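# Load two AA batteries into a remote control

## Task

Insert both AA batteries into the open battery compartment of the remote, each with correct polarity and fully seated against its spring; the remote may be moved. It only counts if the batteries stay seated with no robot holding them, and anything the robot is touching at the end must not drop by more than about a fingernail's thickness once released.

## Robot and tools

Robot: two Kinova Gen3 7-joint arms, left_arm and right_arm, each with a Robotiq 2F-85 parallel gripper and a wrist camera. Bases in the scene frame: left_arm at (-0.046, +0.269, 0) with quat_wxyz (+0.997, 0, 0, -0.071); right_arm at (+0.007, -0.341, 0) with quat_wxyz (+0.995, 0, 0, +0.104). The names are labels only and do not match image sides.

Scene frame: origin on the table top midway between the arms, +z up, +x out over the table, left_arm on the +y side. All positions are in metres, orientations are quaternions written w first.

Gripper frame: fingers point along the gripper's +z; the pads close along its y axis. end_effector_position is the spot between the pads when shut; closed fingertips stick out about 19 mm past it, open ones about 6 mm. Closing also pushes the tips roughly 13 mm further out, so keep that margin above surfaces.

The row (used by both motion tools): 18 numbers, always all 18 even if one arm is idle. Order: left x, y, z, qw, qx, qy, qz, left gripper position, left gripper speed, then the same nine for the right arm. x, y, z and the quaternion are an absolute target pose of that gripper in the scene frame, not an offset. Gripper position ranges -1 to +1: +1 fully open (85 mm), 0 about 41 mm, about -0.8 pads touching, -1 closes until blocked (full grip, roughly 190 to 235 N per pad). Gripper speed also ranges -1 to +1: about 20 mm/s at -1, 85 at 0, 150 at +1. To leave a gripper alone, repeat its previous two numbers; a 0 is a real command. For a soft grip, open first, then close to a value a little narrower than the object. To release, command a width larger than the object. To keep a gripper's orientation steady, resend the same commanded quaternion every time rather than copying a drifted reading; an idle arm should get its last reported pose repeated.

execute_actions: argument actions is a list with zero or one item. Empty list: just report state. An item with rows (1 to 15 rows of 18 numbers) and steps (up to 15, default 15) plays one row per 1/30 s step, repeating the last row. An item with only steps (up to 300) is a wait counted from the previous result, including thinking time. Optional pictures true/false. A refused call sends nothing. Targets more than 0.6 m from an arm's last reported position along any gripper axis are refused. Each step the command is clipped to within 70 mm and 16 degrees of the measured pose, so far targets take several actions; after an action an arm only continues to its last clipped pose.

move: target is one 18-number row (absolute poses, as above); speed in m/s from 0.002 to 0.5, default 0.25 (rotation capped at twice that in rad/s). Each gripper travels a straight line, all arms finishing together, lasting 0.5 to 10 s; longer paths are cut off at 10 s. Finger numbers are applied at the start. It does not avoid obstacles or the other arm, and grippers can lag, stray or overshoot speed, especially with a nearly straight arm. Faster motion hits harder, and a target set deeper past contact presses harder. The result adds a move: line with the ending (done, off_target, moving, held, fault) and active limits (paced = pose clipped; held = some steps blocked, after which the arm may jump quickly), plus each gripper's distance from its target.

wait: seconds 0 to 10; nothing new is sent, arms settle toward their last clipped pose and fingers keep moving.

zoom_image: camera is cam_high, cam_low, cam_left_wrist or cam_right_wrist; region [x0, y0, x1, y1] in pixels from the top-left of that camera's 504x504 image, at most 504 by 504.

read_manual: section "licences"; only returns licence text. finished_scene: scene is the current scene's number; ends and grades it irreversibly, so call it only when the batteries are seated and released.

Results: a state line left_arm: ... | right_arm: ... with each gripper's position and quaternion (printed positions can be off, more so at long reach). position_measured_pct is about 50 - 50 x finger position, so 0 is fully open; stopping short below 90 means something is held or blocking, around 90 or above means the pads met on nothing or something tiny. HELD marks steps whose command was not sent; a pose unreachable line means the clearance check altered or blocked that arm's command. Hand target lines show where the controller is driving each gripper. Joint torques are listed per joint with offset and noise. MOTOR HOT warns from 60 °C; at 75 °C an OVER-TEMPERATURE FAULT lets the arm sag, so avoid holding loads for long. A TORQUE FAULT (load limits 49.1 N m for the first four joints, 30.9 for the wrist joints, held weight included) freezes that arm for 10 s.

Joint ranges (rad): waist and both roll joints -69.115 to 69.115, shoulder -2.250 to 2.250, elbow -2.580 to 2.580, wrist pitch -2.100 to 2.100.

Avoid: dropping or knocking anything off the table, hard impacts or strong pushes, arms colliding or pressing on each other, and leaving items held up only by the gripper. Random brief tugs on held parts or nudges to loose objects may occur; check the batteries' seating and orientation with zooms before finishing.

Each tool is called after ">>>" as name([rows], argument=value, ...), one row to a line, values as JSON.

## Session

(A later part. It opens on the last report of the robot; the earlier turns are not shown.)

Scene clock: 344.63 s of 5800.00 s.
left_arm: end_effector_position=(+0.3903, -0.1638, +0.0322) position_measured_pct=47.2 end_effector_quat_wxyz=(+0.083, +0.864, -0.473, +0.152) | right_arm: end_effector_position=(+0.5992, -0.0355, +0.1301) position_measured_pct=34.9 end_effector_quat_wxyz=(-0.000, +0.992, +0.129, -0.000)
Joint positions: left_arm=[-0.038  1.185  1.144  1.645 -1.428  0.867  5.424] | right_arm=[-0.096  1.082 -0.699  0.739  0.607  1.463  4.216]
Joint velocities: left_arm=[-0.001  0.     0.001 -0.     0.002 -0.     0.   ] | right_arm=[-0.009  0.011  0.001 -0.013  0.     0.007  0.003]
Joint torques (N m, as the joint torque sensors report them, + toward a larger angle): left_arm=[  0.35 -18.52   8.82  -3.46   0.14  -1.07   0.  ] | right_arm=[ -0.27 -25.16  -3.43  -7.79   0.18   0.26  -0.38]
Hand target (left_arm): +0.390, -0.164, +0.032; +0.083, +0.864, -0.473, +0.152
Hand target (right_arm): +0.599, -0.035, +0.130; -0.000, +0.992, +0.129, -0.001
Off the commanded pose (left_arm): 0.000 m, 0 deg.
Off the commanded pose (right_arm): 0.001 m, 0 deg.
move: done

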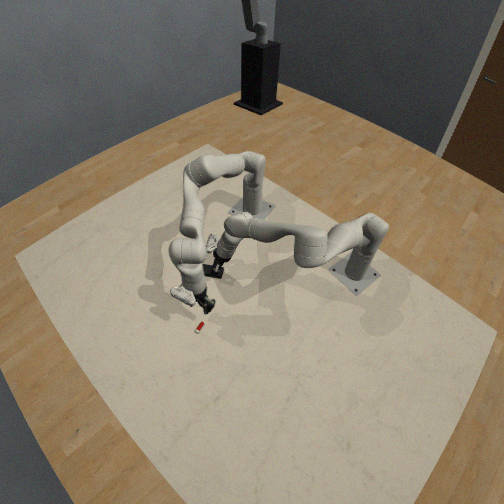

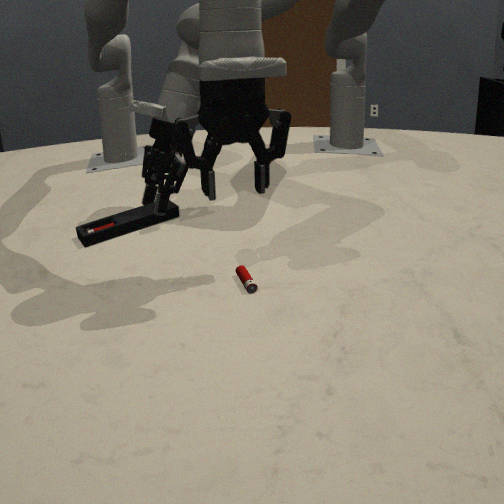

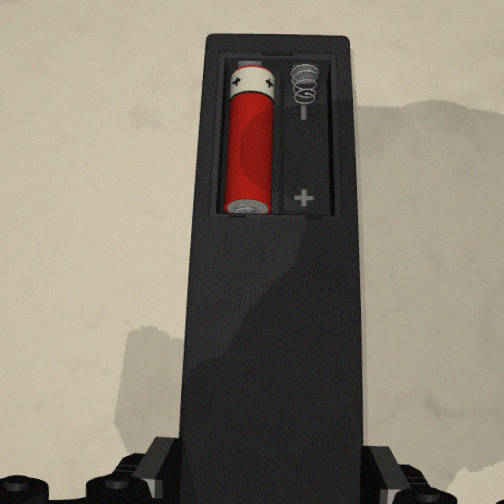

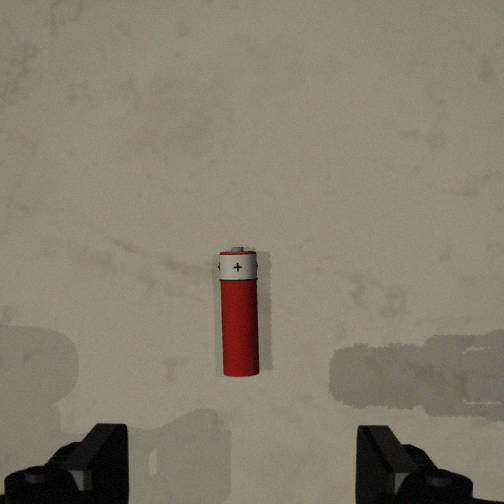

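>>> move(target=[0.390,-0.164,0.032,0.0835,0.864,-0.473,0.152,-1,0,0.630,-0.027,0.023,0,0.989,0.145,0,0.3,0], speed=0.1)

>>> move(target=[0.390,-0.164,0.032,0.0835,0.864,-0.473,0.152,-1,0,0.630,-0.027,0.023,0,0.989,0.145,0,-1,0])

>>> move(target=[0.390,-0.164,0.032,0.0835,0.864,-0.473,0.152,-1,0,0.60,-0.10,0.15,0,0.989,0.145,0,-1,0])

Scene clock: 365.77 s of 5800.00 s.
left_arm: end_effector_position=(+0.3903, -0.1638, +0.0322) position_measured_pct=47.2 end_effector_quat_wxyz=(+0.083, +0.864, -0.473, +0.152) | right_arm: end_effector_position=(+0.6299, -0.0272, +0.0232) position_measured_pct=34.9 end_effector_quat_wxyz=(+0.000, +0.989, +0.145, +0.000)
Joint positions: left_arm=[-0.038  1.185  1.144  1.645 -1.428  0.868  5.424] | right_arm=[-0.127  1.28  -0.671  0.62   0.654  1.367  4.29 ]
Joint velocities: left_arm=[ 0.     0.001  0.    -0.001 -0.002  0.001  0.001] | right_arm=[-0.     0.004  0.001 -0.004 -0.001  0.001  0.002]
Joint torques (N m, as the joint torque sensors report them, + toward a larger angle): left_arm=[  0.26 -18.23   8.38  -3.42  -0.06  -0.92  -0.09] | right_arm=[ -0.36 -26.51  -2.99  -7.66   0.37  -0.23  -0.19]
Hand target (left_arm): +0.390, -0.164, +0.032; +0.083, +0.864, -0.473, +0.152
Hand target (right_arm): +0.630, -0.027, +0.023; +0.000, +0.989, +0.145, -0.000
Off the commanded pose (left_arm): 0.000 m, 0 deg.
Off the commanded pose (right_arm): 0.000 m, 0 deg.
After step 90, 16.63 s passed at rest.
move: done

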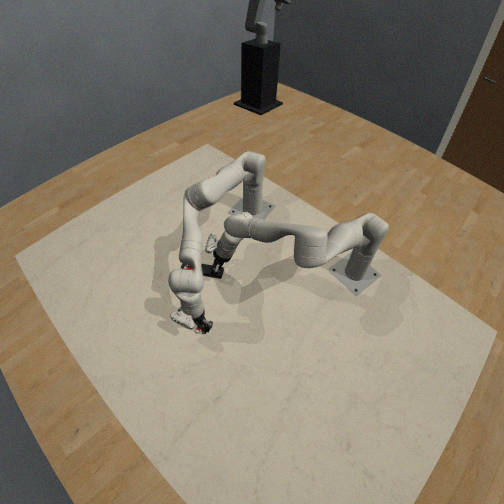

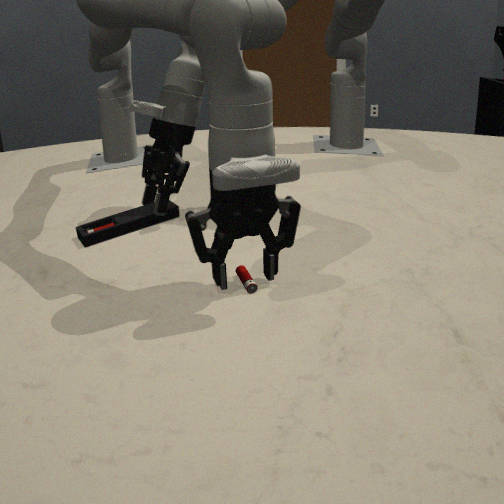

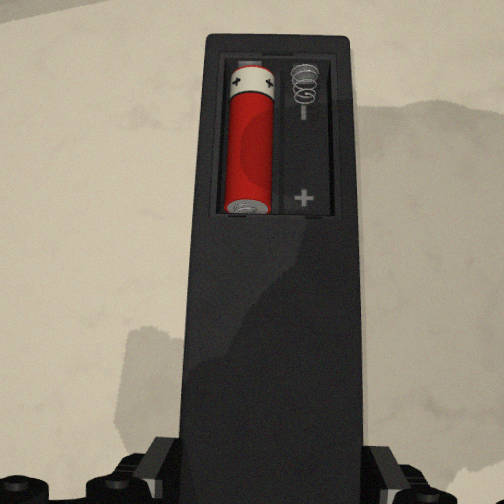

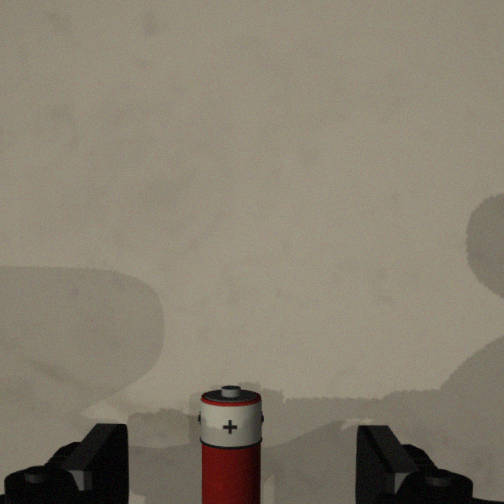

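Scene clock: 366.60 s of 5800.00 s.
left_arm: end_effector_position=(+0.3903, -0.1638, +0.0322) position_measured_pct=47.2 end_effector_quat_wxyz=(+0.083, +0.864, -0.473, +0.152) | right_arm: end_effector_position=(+0.6301, -0.0269, +0.0234) position_measured_pct=81.0 end_effector_quat_wxyz=(-0.000, +0.989, +0.145, +0.000)
Joint positions: left_arm=[-0.038  1.185  1.144  1.645 -1.428  0.868  5.424] | right_arm=[-0.128  1.28  -0.671  0.618  0.654  1.368  4.291]
Joint velocities: left_arm=[-0.    -0.001  0.001 -0.001 -0.001  0.    -0.   ] | right_arm=[ 0.     0.002  0.     0.     0.001 -0.     0.   ]
Joint torques (N m, as the joint torque sensors report them, + toward a larger angle): left_arm=[  0.42 -18.27   8.34  -3.37   0.23  -0.8    0.05] | right_arm=[  0.02 -26.21  -3.06  -7.09   0.17  -0.16  -0.12]
Hand target (left_arm): +0.390, -0.164, +0.032; +0.083, +0.864, -0.473, +0.152
Hand target (right_arm): +0.630, -0.027, +0.023; +0.000, +0.989, +0.145, -0.000
Off the commanded pose (left_arm): 0.000 m, 0 deg.
Off the commanded pose (right_arm): 0.000 m, 0 deg.
move: done

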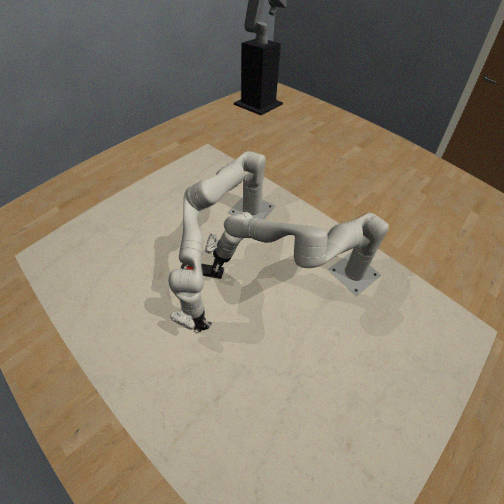

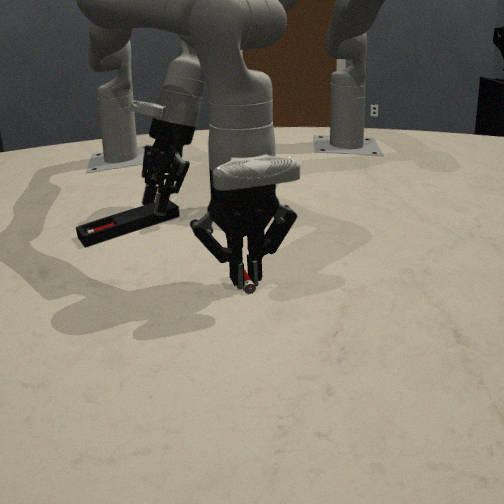

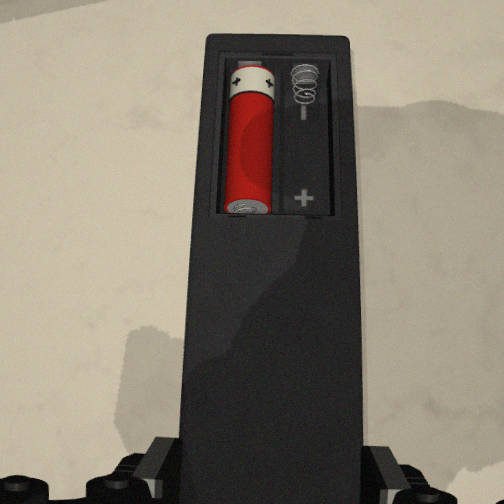

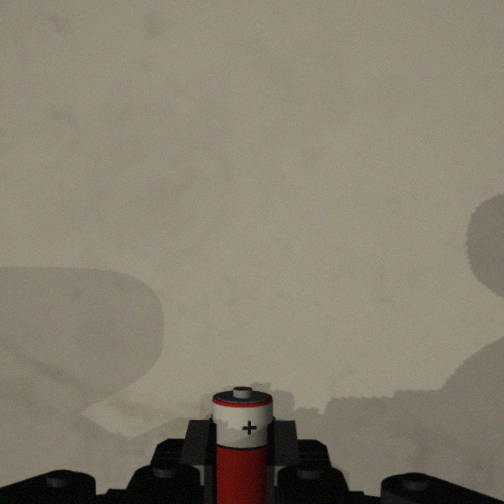

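Scene clock: 367.73 s of 5800.00 s.
left_arm: end_effector_position=(+0.3903, -0.1638, +0.0322) position_measured_pct=47.2 end_effector_quat_wxyz=(+0.083, +0.864, -0.473, +0.152) | right_arm: end_effector_position=(+0.6003, -0.0997, +0.1500) position_measured_pct=81.0 end_effector_quat_wxyz=(-0.000, +0.989, +0.145, +0.000)
Joint positions: left_arm=[-0.038  1.186  1.145  1.645 -1.429  0.868  5.424] | right_arm=[ 0.038  0.998 -0.719  0.879  0.594  1.429  4.297]
Joint velocities: left_arm=[-0.     0.     0.001  0.001  0.001  0.001  0.001] | right_arm=[ 0.003 -0.003  0.001  0.001  0.    -0.001 -0.   ]
Joint torques (N m, as the joint torque sensors report them, + toward a larger angle): left_arm=[  0.42 -18.65   8.66  -3.16   0.01  -0.84   0.07] | right_arm=[  0.   -24.15  -3.88  -8.05   0.25   0.01  -0.24]
Hand target (left_arm): +0.390, -0.164, +0.032; +0.083, +0.864, -0.473, +0.152
Hand target (right_arm): +0.600, -0.100, +0.150; -0.000, +0.989, +0.145, +0.000
Off the commanded pose (left_arm): 0.000 m, 0 deg.
Off the commanded pose (right_arm): 0.000 m, 0 deg.
move: done

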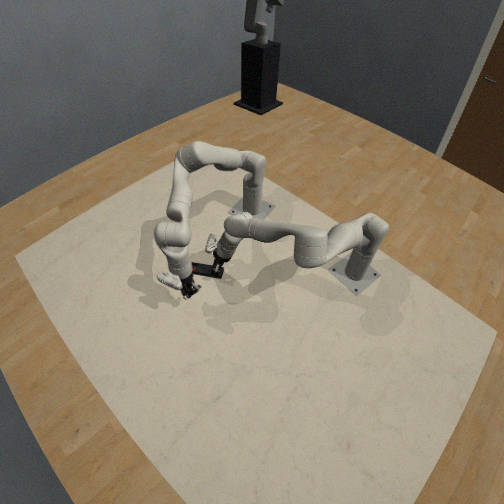

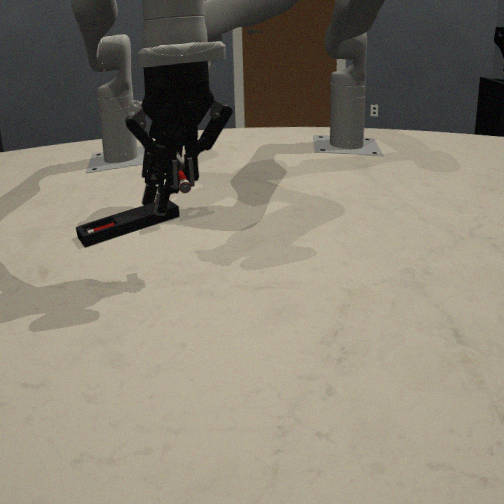

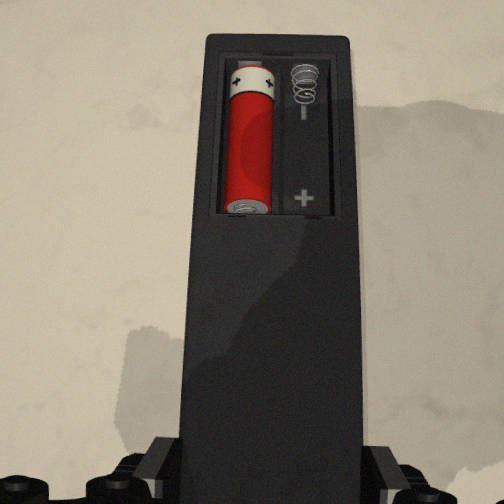

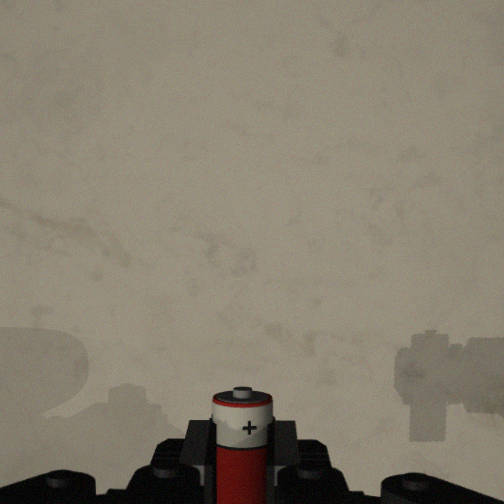

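>>> move(target=[0.390,-0.164,0.032,0.0835,0.864,-0.473,0.152,-1,0,0.50,-0.30,0.14,0,0.48,0.877,0,-1,0])

>>> move(target=[0.390,-0.164,0.032,0.0835,0.864,-0.473,0.152,-1,0,0.4546,-0.268,0.062,0,0.48,0.877,0,-1,0], speed=0.06)

Scene clock: 384.73 s of 5800.00 s.
left_arm: end_effector_position=(+0.3903, -0.1638, +0.0322) position_measured_pct=47.2 end_effector_quat_wxyz=(+0.083, +0.864, -0.473, +0.152) | right_arm: end_effector_position=(+0.5009, -0.2997, +0.1407) position_measured_pct=81.0 end_effector_quat_wxyz=(+0.000, +0.480, +0.877, +0.001)
Joint positions: left_arm=[-0.039  1.186  1.146  1.645 -1.429  0.869  5.425] | right_arm=[ 0.705  0.876 -1.163  1.558  0.831  1.268  6.059]
Joint velocities: left_arm=[-0.    -0.     0.     0.     0.001  0.001 -0.   ] | right_arm=[ 0.008 -0.    -0.001  0.001 -0.001 -0.001  0.005]
Joint torques (N m, as the joint torque sensors report them, + toward a larger angle): left_arm=[  0.5  -18.29   8.39  -3.08   0.08  -0.79   0.29] | right_arm=[ -0.38 -17.69  -6.43  -6.01   0.11   0.09  -0.18]
Hand target (left_arm): +0.390, -0.164, +0.032; +0.083, +0.864, -0.473, +0.152
Hand target (right_arm): +0.501, -0.300, +0.141; +0.000, +0.480, +0.877, +0.001
Off the commanded pose (left_arm): 0.000 m, 0 deg.
Off the commanded pose (right_arm): 0.001 m, 0 deg.
After step 90, 9.90 s passed at rest.
move: done

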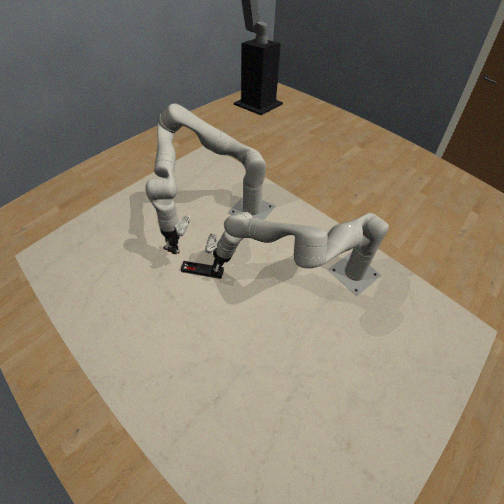

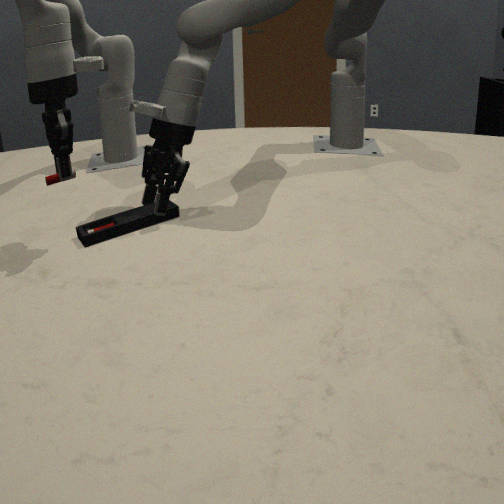

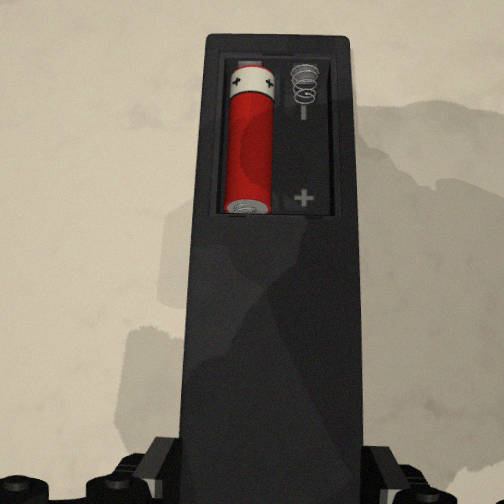

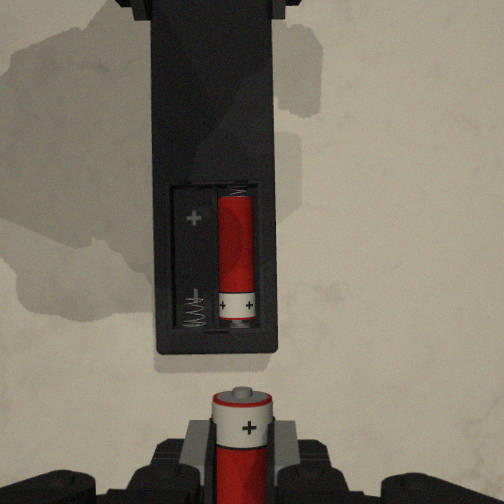

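Scene clock: 386.70 s of 5800.00 s.
left_arm: end_effector_position=(+0.3903, -0.1638, +0.0322) position_measured_pct=47.2 end_effector_quat_wxyz=(+0.083, +0.864, -0.473, +0.152) | right_arm: end_effector_position=(+0.4545, -0.2678, +0.0621) position_measured_pct=81.0 end_effector_quat_wxyz=(-0.000, +0.480, +0.877, +0.000)
Joint positions: left_arm=[-0.039  1.187  1.146  1.645 -1.43   0.87   5.425] | right_arm=[ 0.641  0.929 -1.089  1.786  0.952  1.057  5.83 ]
Joint velocities: left_arm=[ 0.001  0.001 -0.     0.    -0.     0.002  0.001] | right_arm=[-0.002 -0.     0.001  0.002  0.001 -0.003 -0.002]
Joint torques (N m, as the joint torque sensors report them, + toward a larger angle): left_arm=[  0.1  -18.58   8.46  -3.59   0.    -0.75   0.12] | right_arm=[ -0.26 -16.58  -6.2   -5.45   0.28   0.14  -0.11]
Hand target (left_arm): +0.390, -0.164, +0.032; +0.083, +0.864, -0.473, +0.152
Hand target (right_arm): +0.454, -0.268, +0.062; -0.000, +0.480, +0.877, +0.000
Off the commanded pose (left_arm): 0.000 m, 0 deg.
Off the commanded pose (right_arm): 0.000 m, 0 deg.
move: done

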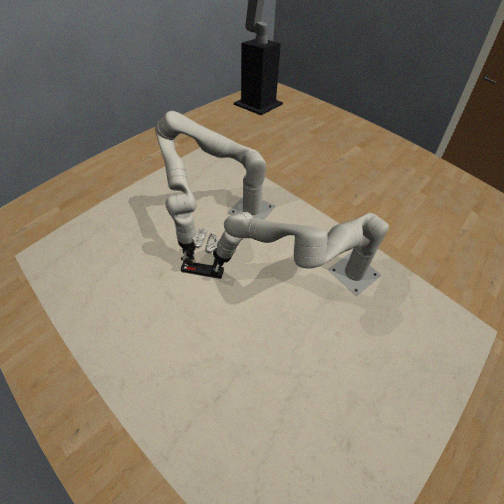

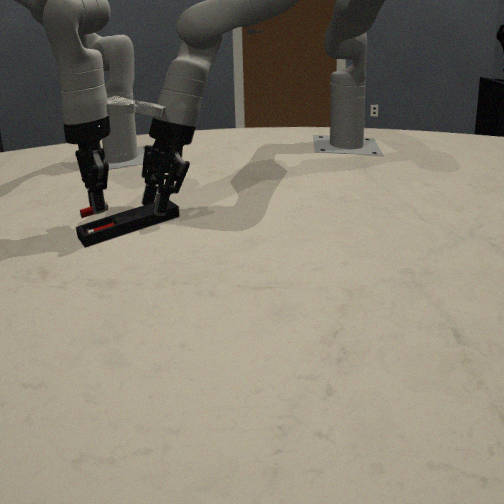

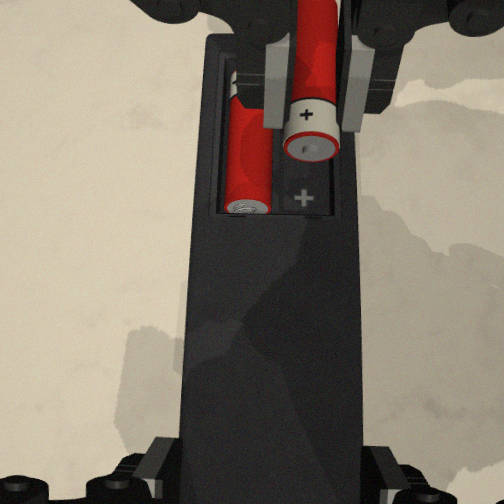

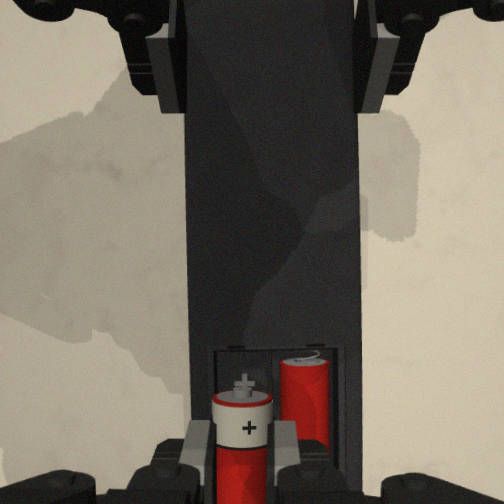

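>>> move(target=[0.390,-0.164,0.032,0.0835,0.864,-0.473,0.152,-1,0,0.4546,-0.268,0.068,-0.152,0.473,0.864,0.0835,-1,0], speed=0.05)

>>> move(target=[0.390,-0.164,0.032,0.0835,0.864,-0.473,0.152,-1,0,0.445,-0.253,0.056,-0.152,0.473,0.864,0.0835,-1,0], speed=0.02)

>>> zoom_image(camera="cam_low", region=[60,170,200,260])

Scene clock: 412.77 s of 5800.00 s.
left_arm: end_effector_position=(+0.3903, -0.1638, +0.0322) position_measured_pct=47.2 end_effector_quat_wxyz=(+0.083, +0.864, -0.473, +0.152) | right_arm: end_effector_position=(+0.4548, -0.2684, +0.0682) position_measured_pct=81.0 end_effector_quat_wxyz=(-0.151, +0.473, +0.864, +0.084)
Joint positions: left_arm=[-0.039  1.187  1.147  1.645 -1.431  0.871  5.425] | right_arm=[ 0.828  1.109 -1.223  1.605  0.73   1.177  6.157]
Joint velocities: left_arm=[ 0.     0.001  0.    -0.001 -0.002  0.     0.001] | right_arm=[ 0.003  0.005 -0.001 -0.004 -0.004  0.002  0.005]
Joint torques (N m, as the joint torque sensors report them, + toward a larger angle): left_arm=[  0.43 -18.35   8.19  -3.41  -0.1   -0.86   0.03] | right_arm=[ -0.23 -17.54  -8.16  -4.41  -0.75   0.27  -0.14]
Hand target (left_arm): +0.390, -0.164, +0.032; +0.083, +0.864, -0.473, +0.152
Hand target (right_arm): +0.455, -0.268, +0.068; -0.151, +0.474, +0.864, +0.084
Off the commanded pose (left_arm): 0.000 m, 0 deg.
Off the commanded pose (right_arm): 0.001 m, 0 deg.
After step 90, 19.37 s passed at rest.
move: done

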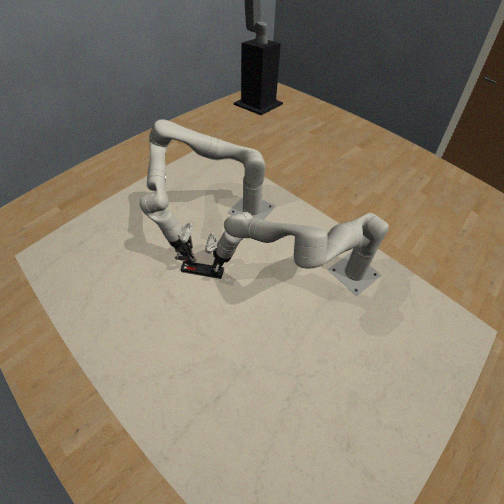

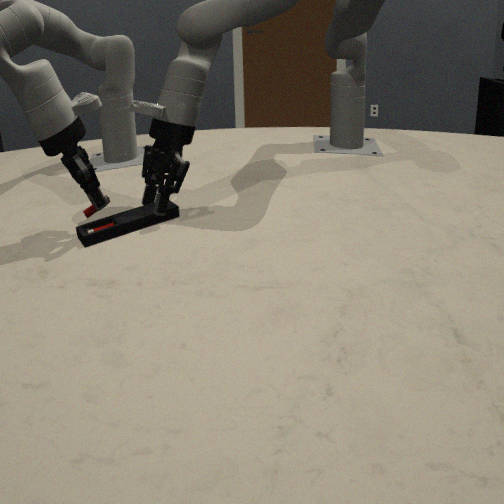

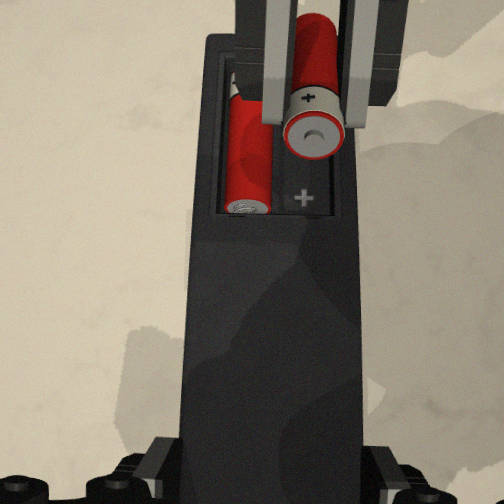

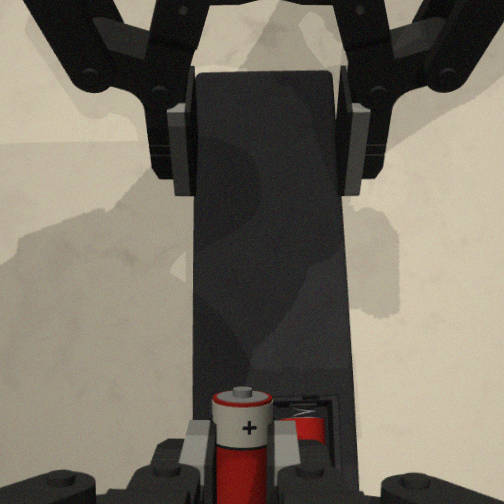

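Scene clock: 414.10 s of 5800.00 s.
left_arm: end_effector_position=(+0.3903, -0.1638, +0.0322) position_measured_pct=47.2 end_effector_quat_wxyz=(+0.083, +0.864, -0.473, +0.152) | right_arm: end_effector_position=(+0.4450, -0.2530, +0.0561) position_measured_pct=81.0 end_effector_quat_wxyz=(-0.152, +0.473, +0.864, +0.084)
Joint positions: left_arm=[-0.039  1.188  1.148  1.645 -1.431  0.871  5.425] | right_arm=[ 0.805  1.117 -1.21   1.647  0.746  1.128  6.114]
Joint velocities: left_arm=[ 0.001  0.001  0.001 -0.001 -0.001  0.002 -0.002] | right_arm=[-0.002  0.    -0.     0.002  0.001 -0.003 -0.002]
Joint torques (N m, as the joint torque sensors report them, + toward a larger angle): left_arm=[  0.26 -18.23   8.58  -3.34   0.04  -1.07   0.07] | right_arm=[ -0.03 -17.76  -8.07  -4.12  -0.96  -0.11  -0.45]
Hand target (left_arm): +0.390, -0.164, +0.032; +0.083, +0.864, -0.473, +0.152
Hand target (right_arm): +0.445, -0.253, +0.056; -0.152, +0.473, +0.864, +0.084
Off the commanded pose (left_arm): 0.000 m, 0 deg.
Off the commanded pose (right_arm): 0.000 m, 0 deg.
move: done

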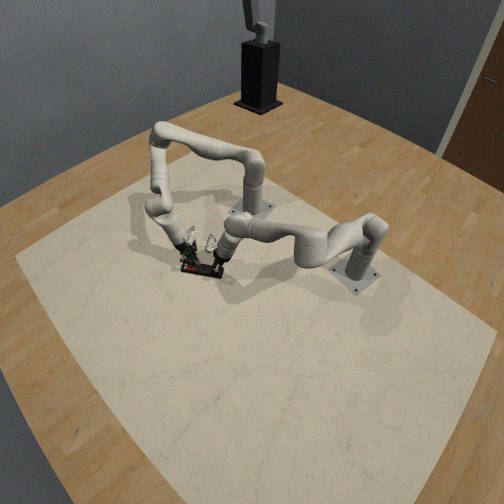

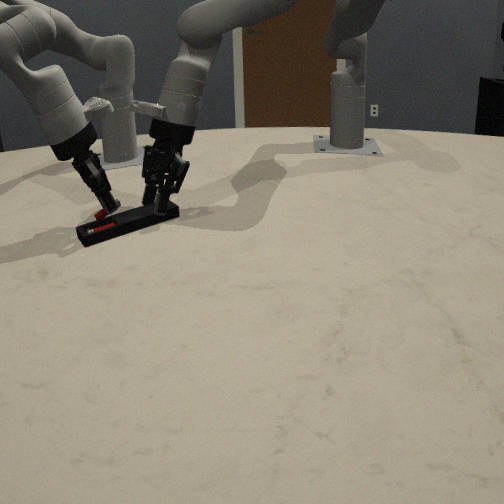

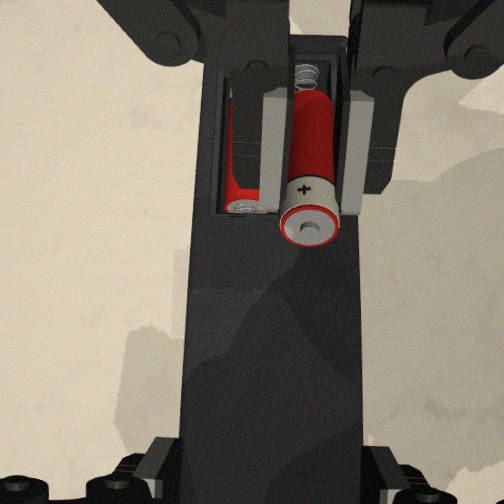

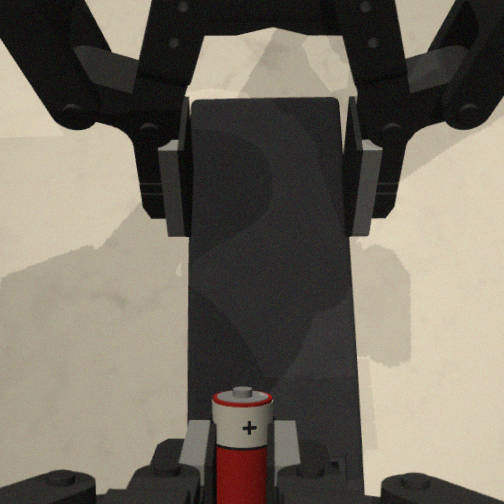

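Region (60, 170, 200, 260) of cam_low's 504x504 image, scaled by 3.600, with more detail than that image has; it fills the top 324 rows of this view, and the rest is white.

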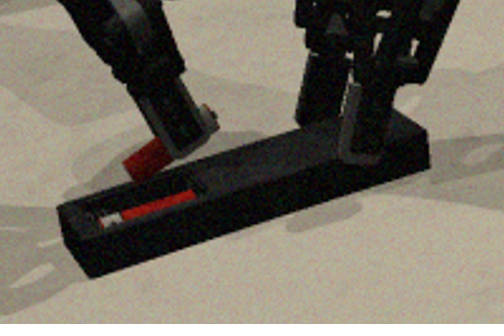

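>>> move(target=[0.390,-0.164,0.032,0.0835,0.864,-0.473,0.152,-1,0,0.445,-0.252,0.048,-0.152,0.473,0.864,0.0835,-1,0], speed=0.01)

>>> zoom_image(camera="cam_low", region=[60,170,200,260])

Scene clock: 422.63 s of 5800.00 s.
left_arm: end_effector_position=(+0.3903, -0.1638, +0.0322) position_measured_pct=47.2 end_effector_quat_wxyz=(+0.083, +0.864, -0.473, +0.152) | right_arm: end_effector_position=(+0.4450, -0.2520, +0.0480) position_measured_pct=81.0 end_effector_quat_wxyz=(-0.152, +0.473, +0.864, +0.083)
Joint positions: left_arm=[-0.039  1.188  1.148  1.645 -1.431  0.871  5.425] | right_arm=[ 0.799  1.128 -1.2    1.651  0.758  1.114  6.11 ]
Joint velocities: left_arm=[ 0.     0.002  0.001 -0.     0.001  0.     0.001] | right_arm=[ 0.001  0.001 -0.001  0.     0.001 -0.001 -0.   ]
Joint torques (N m, as the joint torque sensors report them, + toward a larger angle): left_arm=[  0.03 -18.82   8.6   -3.41  -0.1   -0.64   0.09] | right_arm=[  0.12 -17.41  -7.83  -3.71  -0.8   -0.08  -0.2 ]
Hand target (left_arm): +0.390, -0.164, +0.032; +0.083, +0.864, -0.473, +0.152
Hand target (right_arm): +0.445, -0.252, +0.048; -0.152, +0.473, +0.864, +0.083
Off the commanded pose (left_arm): 0.000 m, 0 deg.
Off the commanded pose (right_arm): 0.000 m, 0 deg.
After step 90, 4.50 s passed at rest.
move: done

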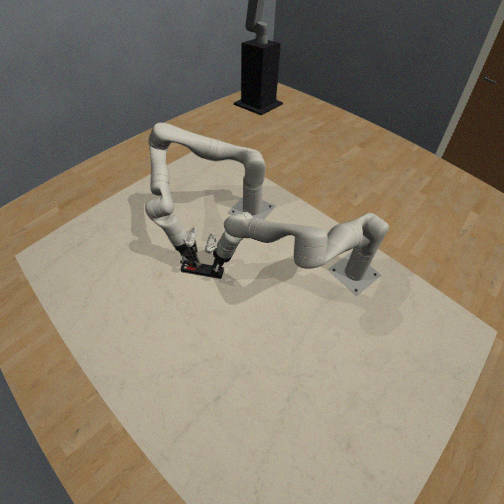

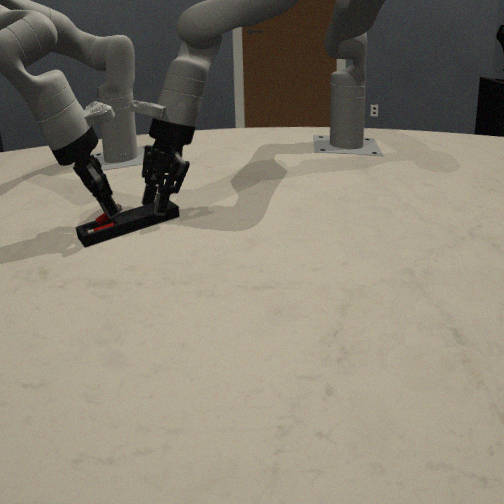

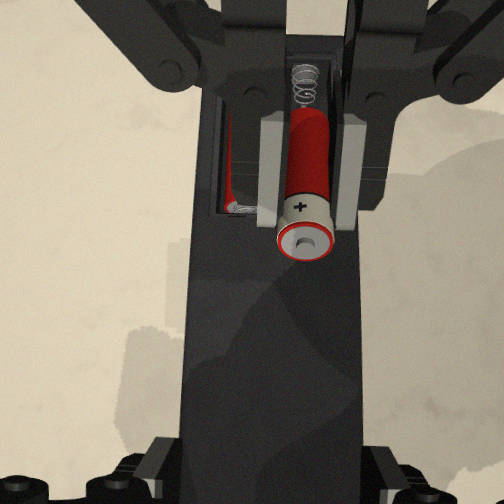

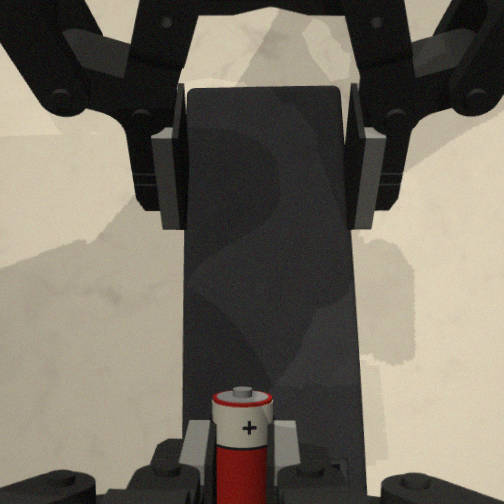

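Region (60, 170, 200, 260) of cam_low's 504x504 image, scaled by 3.600, with more detail than that image has; it fills the top 324 rows of this view, and the rest is white.

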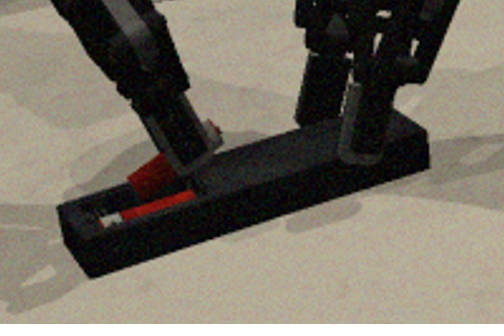

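>>> move(target=[0.390,-0.164,0.032,0.0835,0.864,-0.473,0.152,-1,0,0.445,-0.252,0.048,-0.152,0.473,0.864,0.0835,-0.45,-0.5], speed=0.01)

>>> move(target=[0.390,-0.164,0.032,0.0835,0.864,-0.473,0.152,-1,0,0.46,-0.275,0.11,-0.152,0.473,0.864,0.0835,-0.45,0], speed=0.06)

Scene clock: 429.67 s of 5800.00 s.
left_arm: end_effector_position=(+0.3903, -0.1638, +0.0322) position_measured_pct=47.2 end_effector_quat_wxyz=(+0.083, +0.864, -0.473, +0.152) | right_arm: end_effector_position=(+0.4450, -0.2520, +0.0480) position_measured_pct=72.6 end_effector_quat_wxyz=(-0.152, +0.473, +0.864, +0.083)
Joint positions: left_arm=[-0.039  1.188  1.148  1.645 -1.431  0.872  5.425] | right_arm=[ 0.799  1.129 -1.2    1.651  0.758  1.114  6.11 ]
Joint velocities: left_arm=[-0.001  0.     0.     0.     0.001 -0.     0.   ] | right_arm=[-0.     0.     0.001 -0.     0.     0.    -0.   ]
Joint torques (N m, as the joint torque sensors report them, + toward a larger angle): left_arm=[ -0.11 -18.02   8.63  -3.25   0.13  -0.63   0.09] | right_arm=[ -0.17 -17.53  -7.74  -3.82  -0.61   0.    -0.23]
Hand target (left_arm): +0.390, -0.164, +0.032; +0.083, +0.864, -0.473, +0.152
Hand target (right_arm): +0.445, -0.252, +0.048; -0.152, +0.473, +0.864, +0.083
Off the commanded pose (left_arm): 0.000 m, 0 deg.
Off the commanded pose (right_arm): 0.000 m, 0 deg.
After step 90, 3.33 s passed at rest.
move: done

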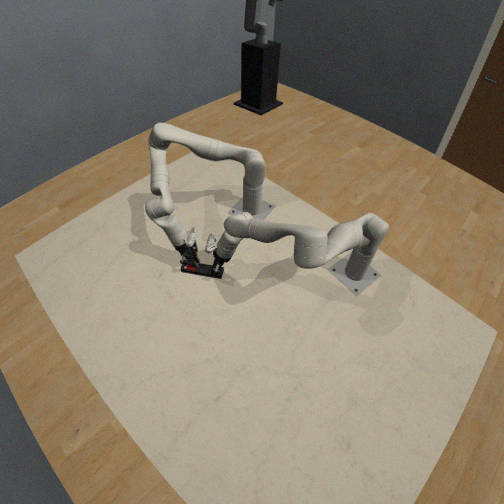

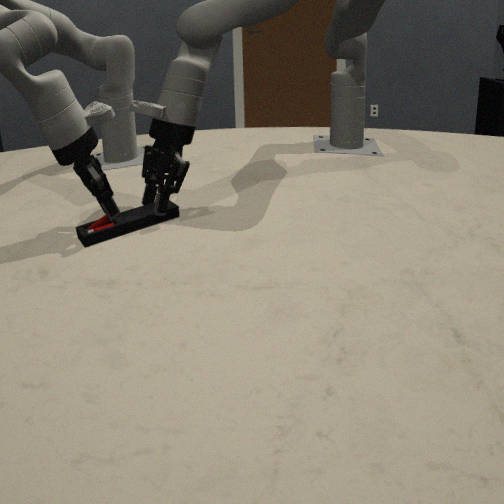

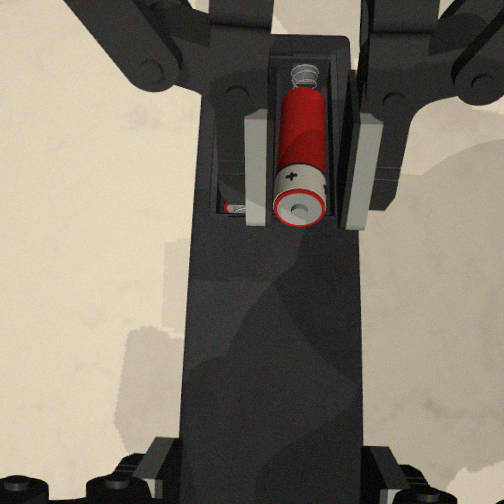

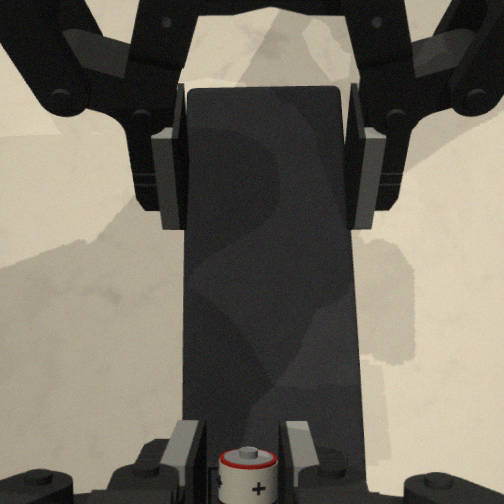

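Scene clock: 431.13 s of 5800.00 s.
left_arm: end_effector_position=(+0.3903, -0.1638, +0.0322) position_measured_pct=47.2 end_effector_quat_wxyz=(+0.083, +0.864, -0.473, +0.152) | right_arm: end_effector_position=(+0.4600, -0.2751, +0.1099) position_measured_pct=72.6 end_effector_quat_wxyz=(-0.152, +0.473, +0.864, +0.083)
Joint positions: left_arm=[-0.039  1.188  1.149  1.645 -1.432  0.872  5.425] | right_arm=[ 0.844  1.056 -1.267  1.551  0.673  1.267  6.188]
Joint velocities: left_arm=[-0.001 -0.     0.     0.    -0.     0.002 -0.   ] | right_arm=[ 0.003 -0.002 -0.001 -0.002 -0.     0.002  0.001]
Joint torques (N m, as the joint torque sensors report them, + toward a larger angle): left_arm=[  0.4  -18.48   8.28  -3.38  -0.07  -0.79   0.05] | right_arm=[ -0.15 -17.69  -7.92  -4.93  -0.82   0.17  -0.22]
Hand target (left_arm): +0.390, -0.164, +0.032; +0.083, +0.864, -0.473, +0.152
Hand target (right_arm): +0.460, -0.275, +0.110; -0.152, +0.473, +0.864, +0.083
Off the commanded pose (left_arm): 0.000 m, 0 deg.
Off the commanded pose (right_arm): 0.000 m, 0 deg.
move: done

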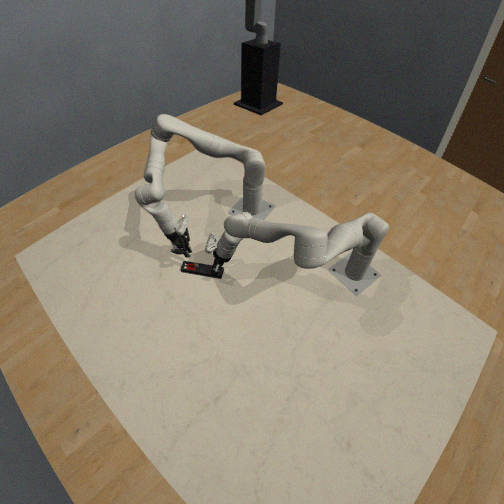

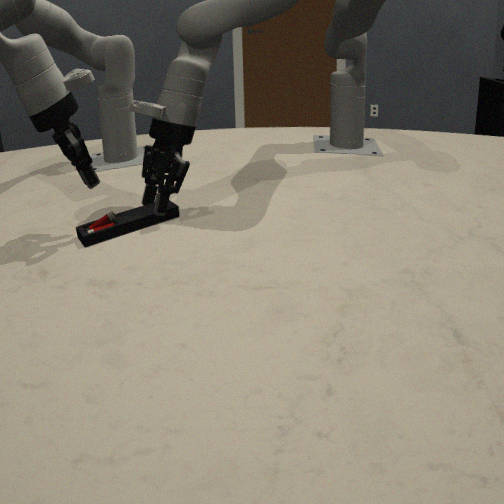

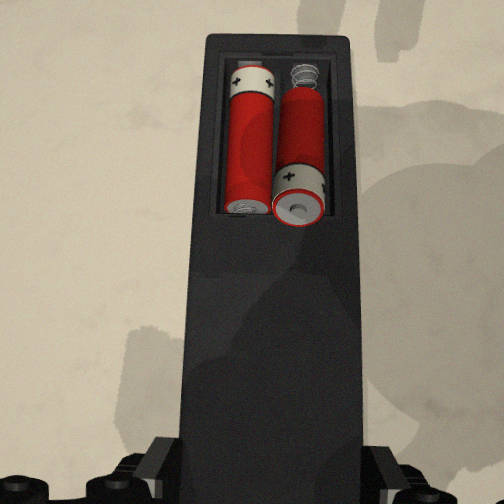

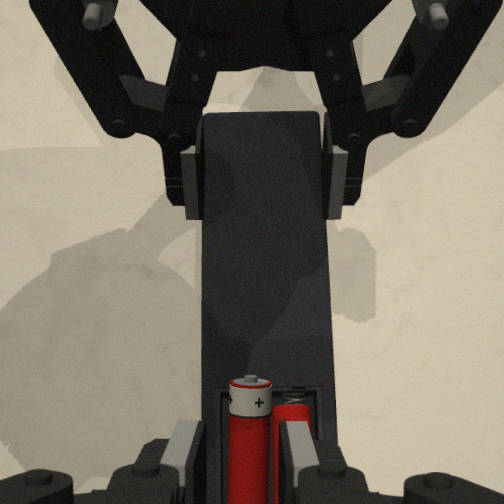

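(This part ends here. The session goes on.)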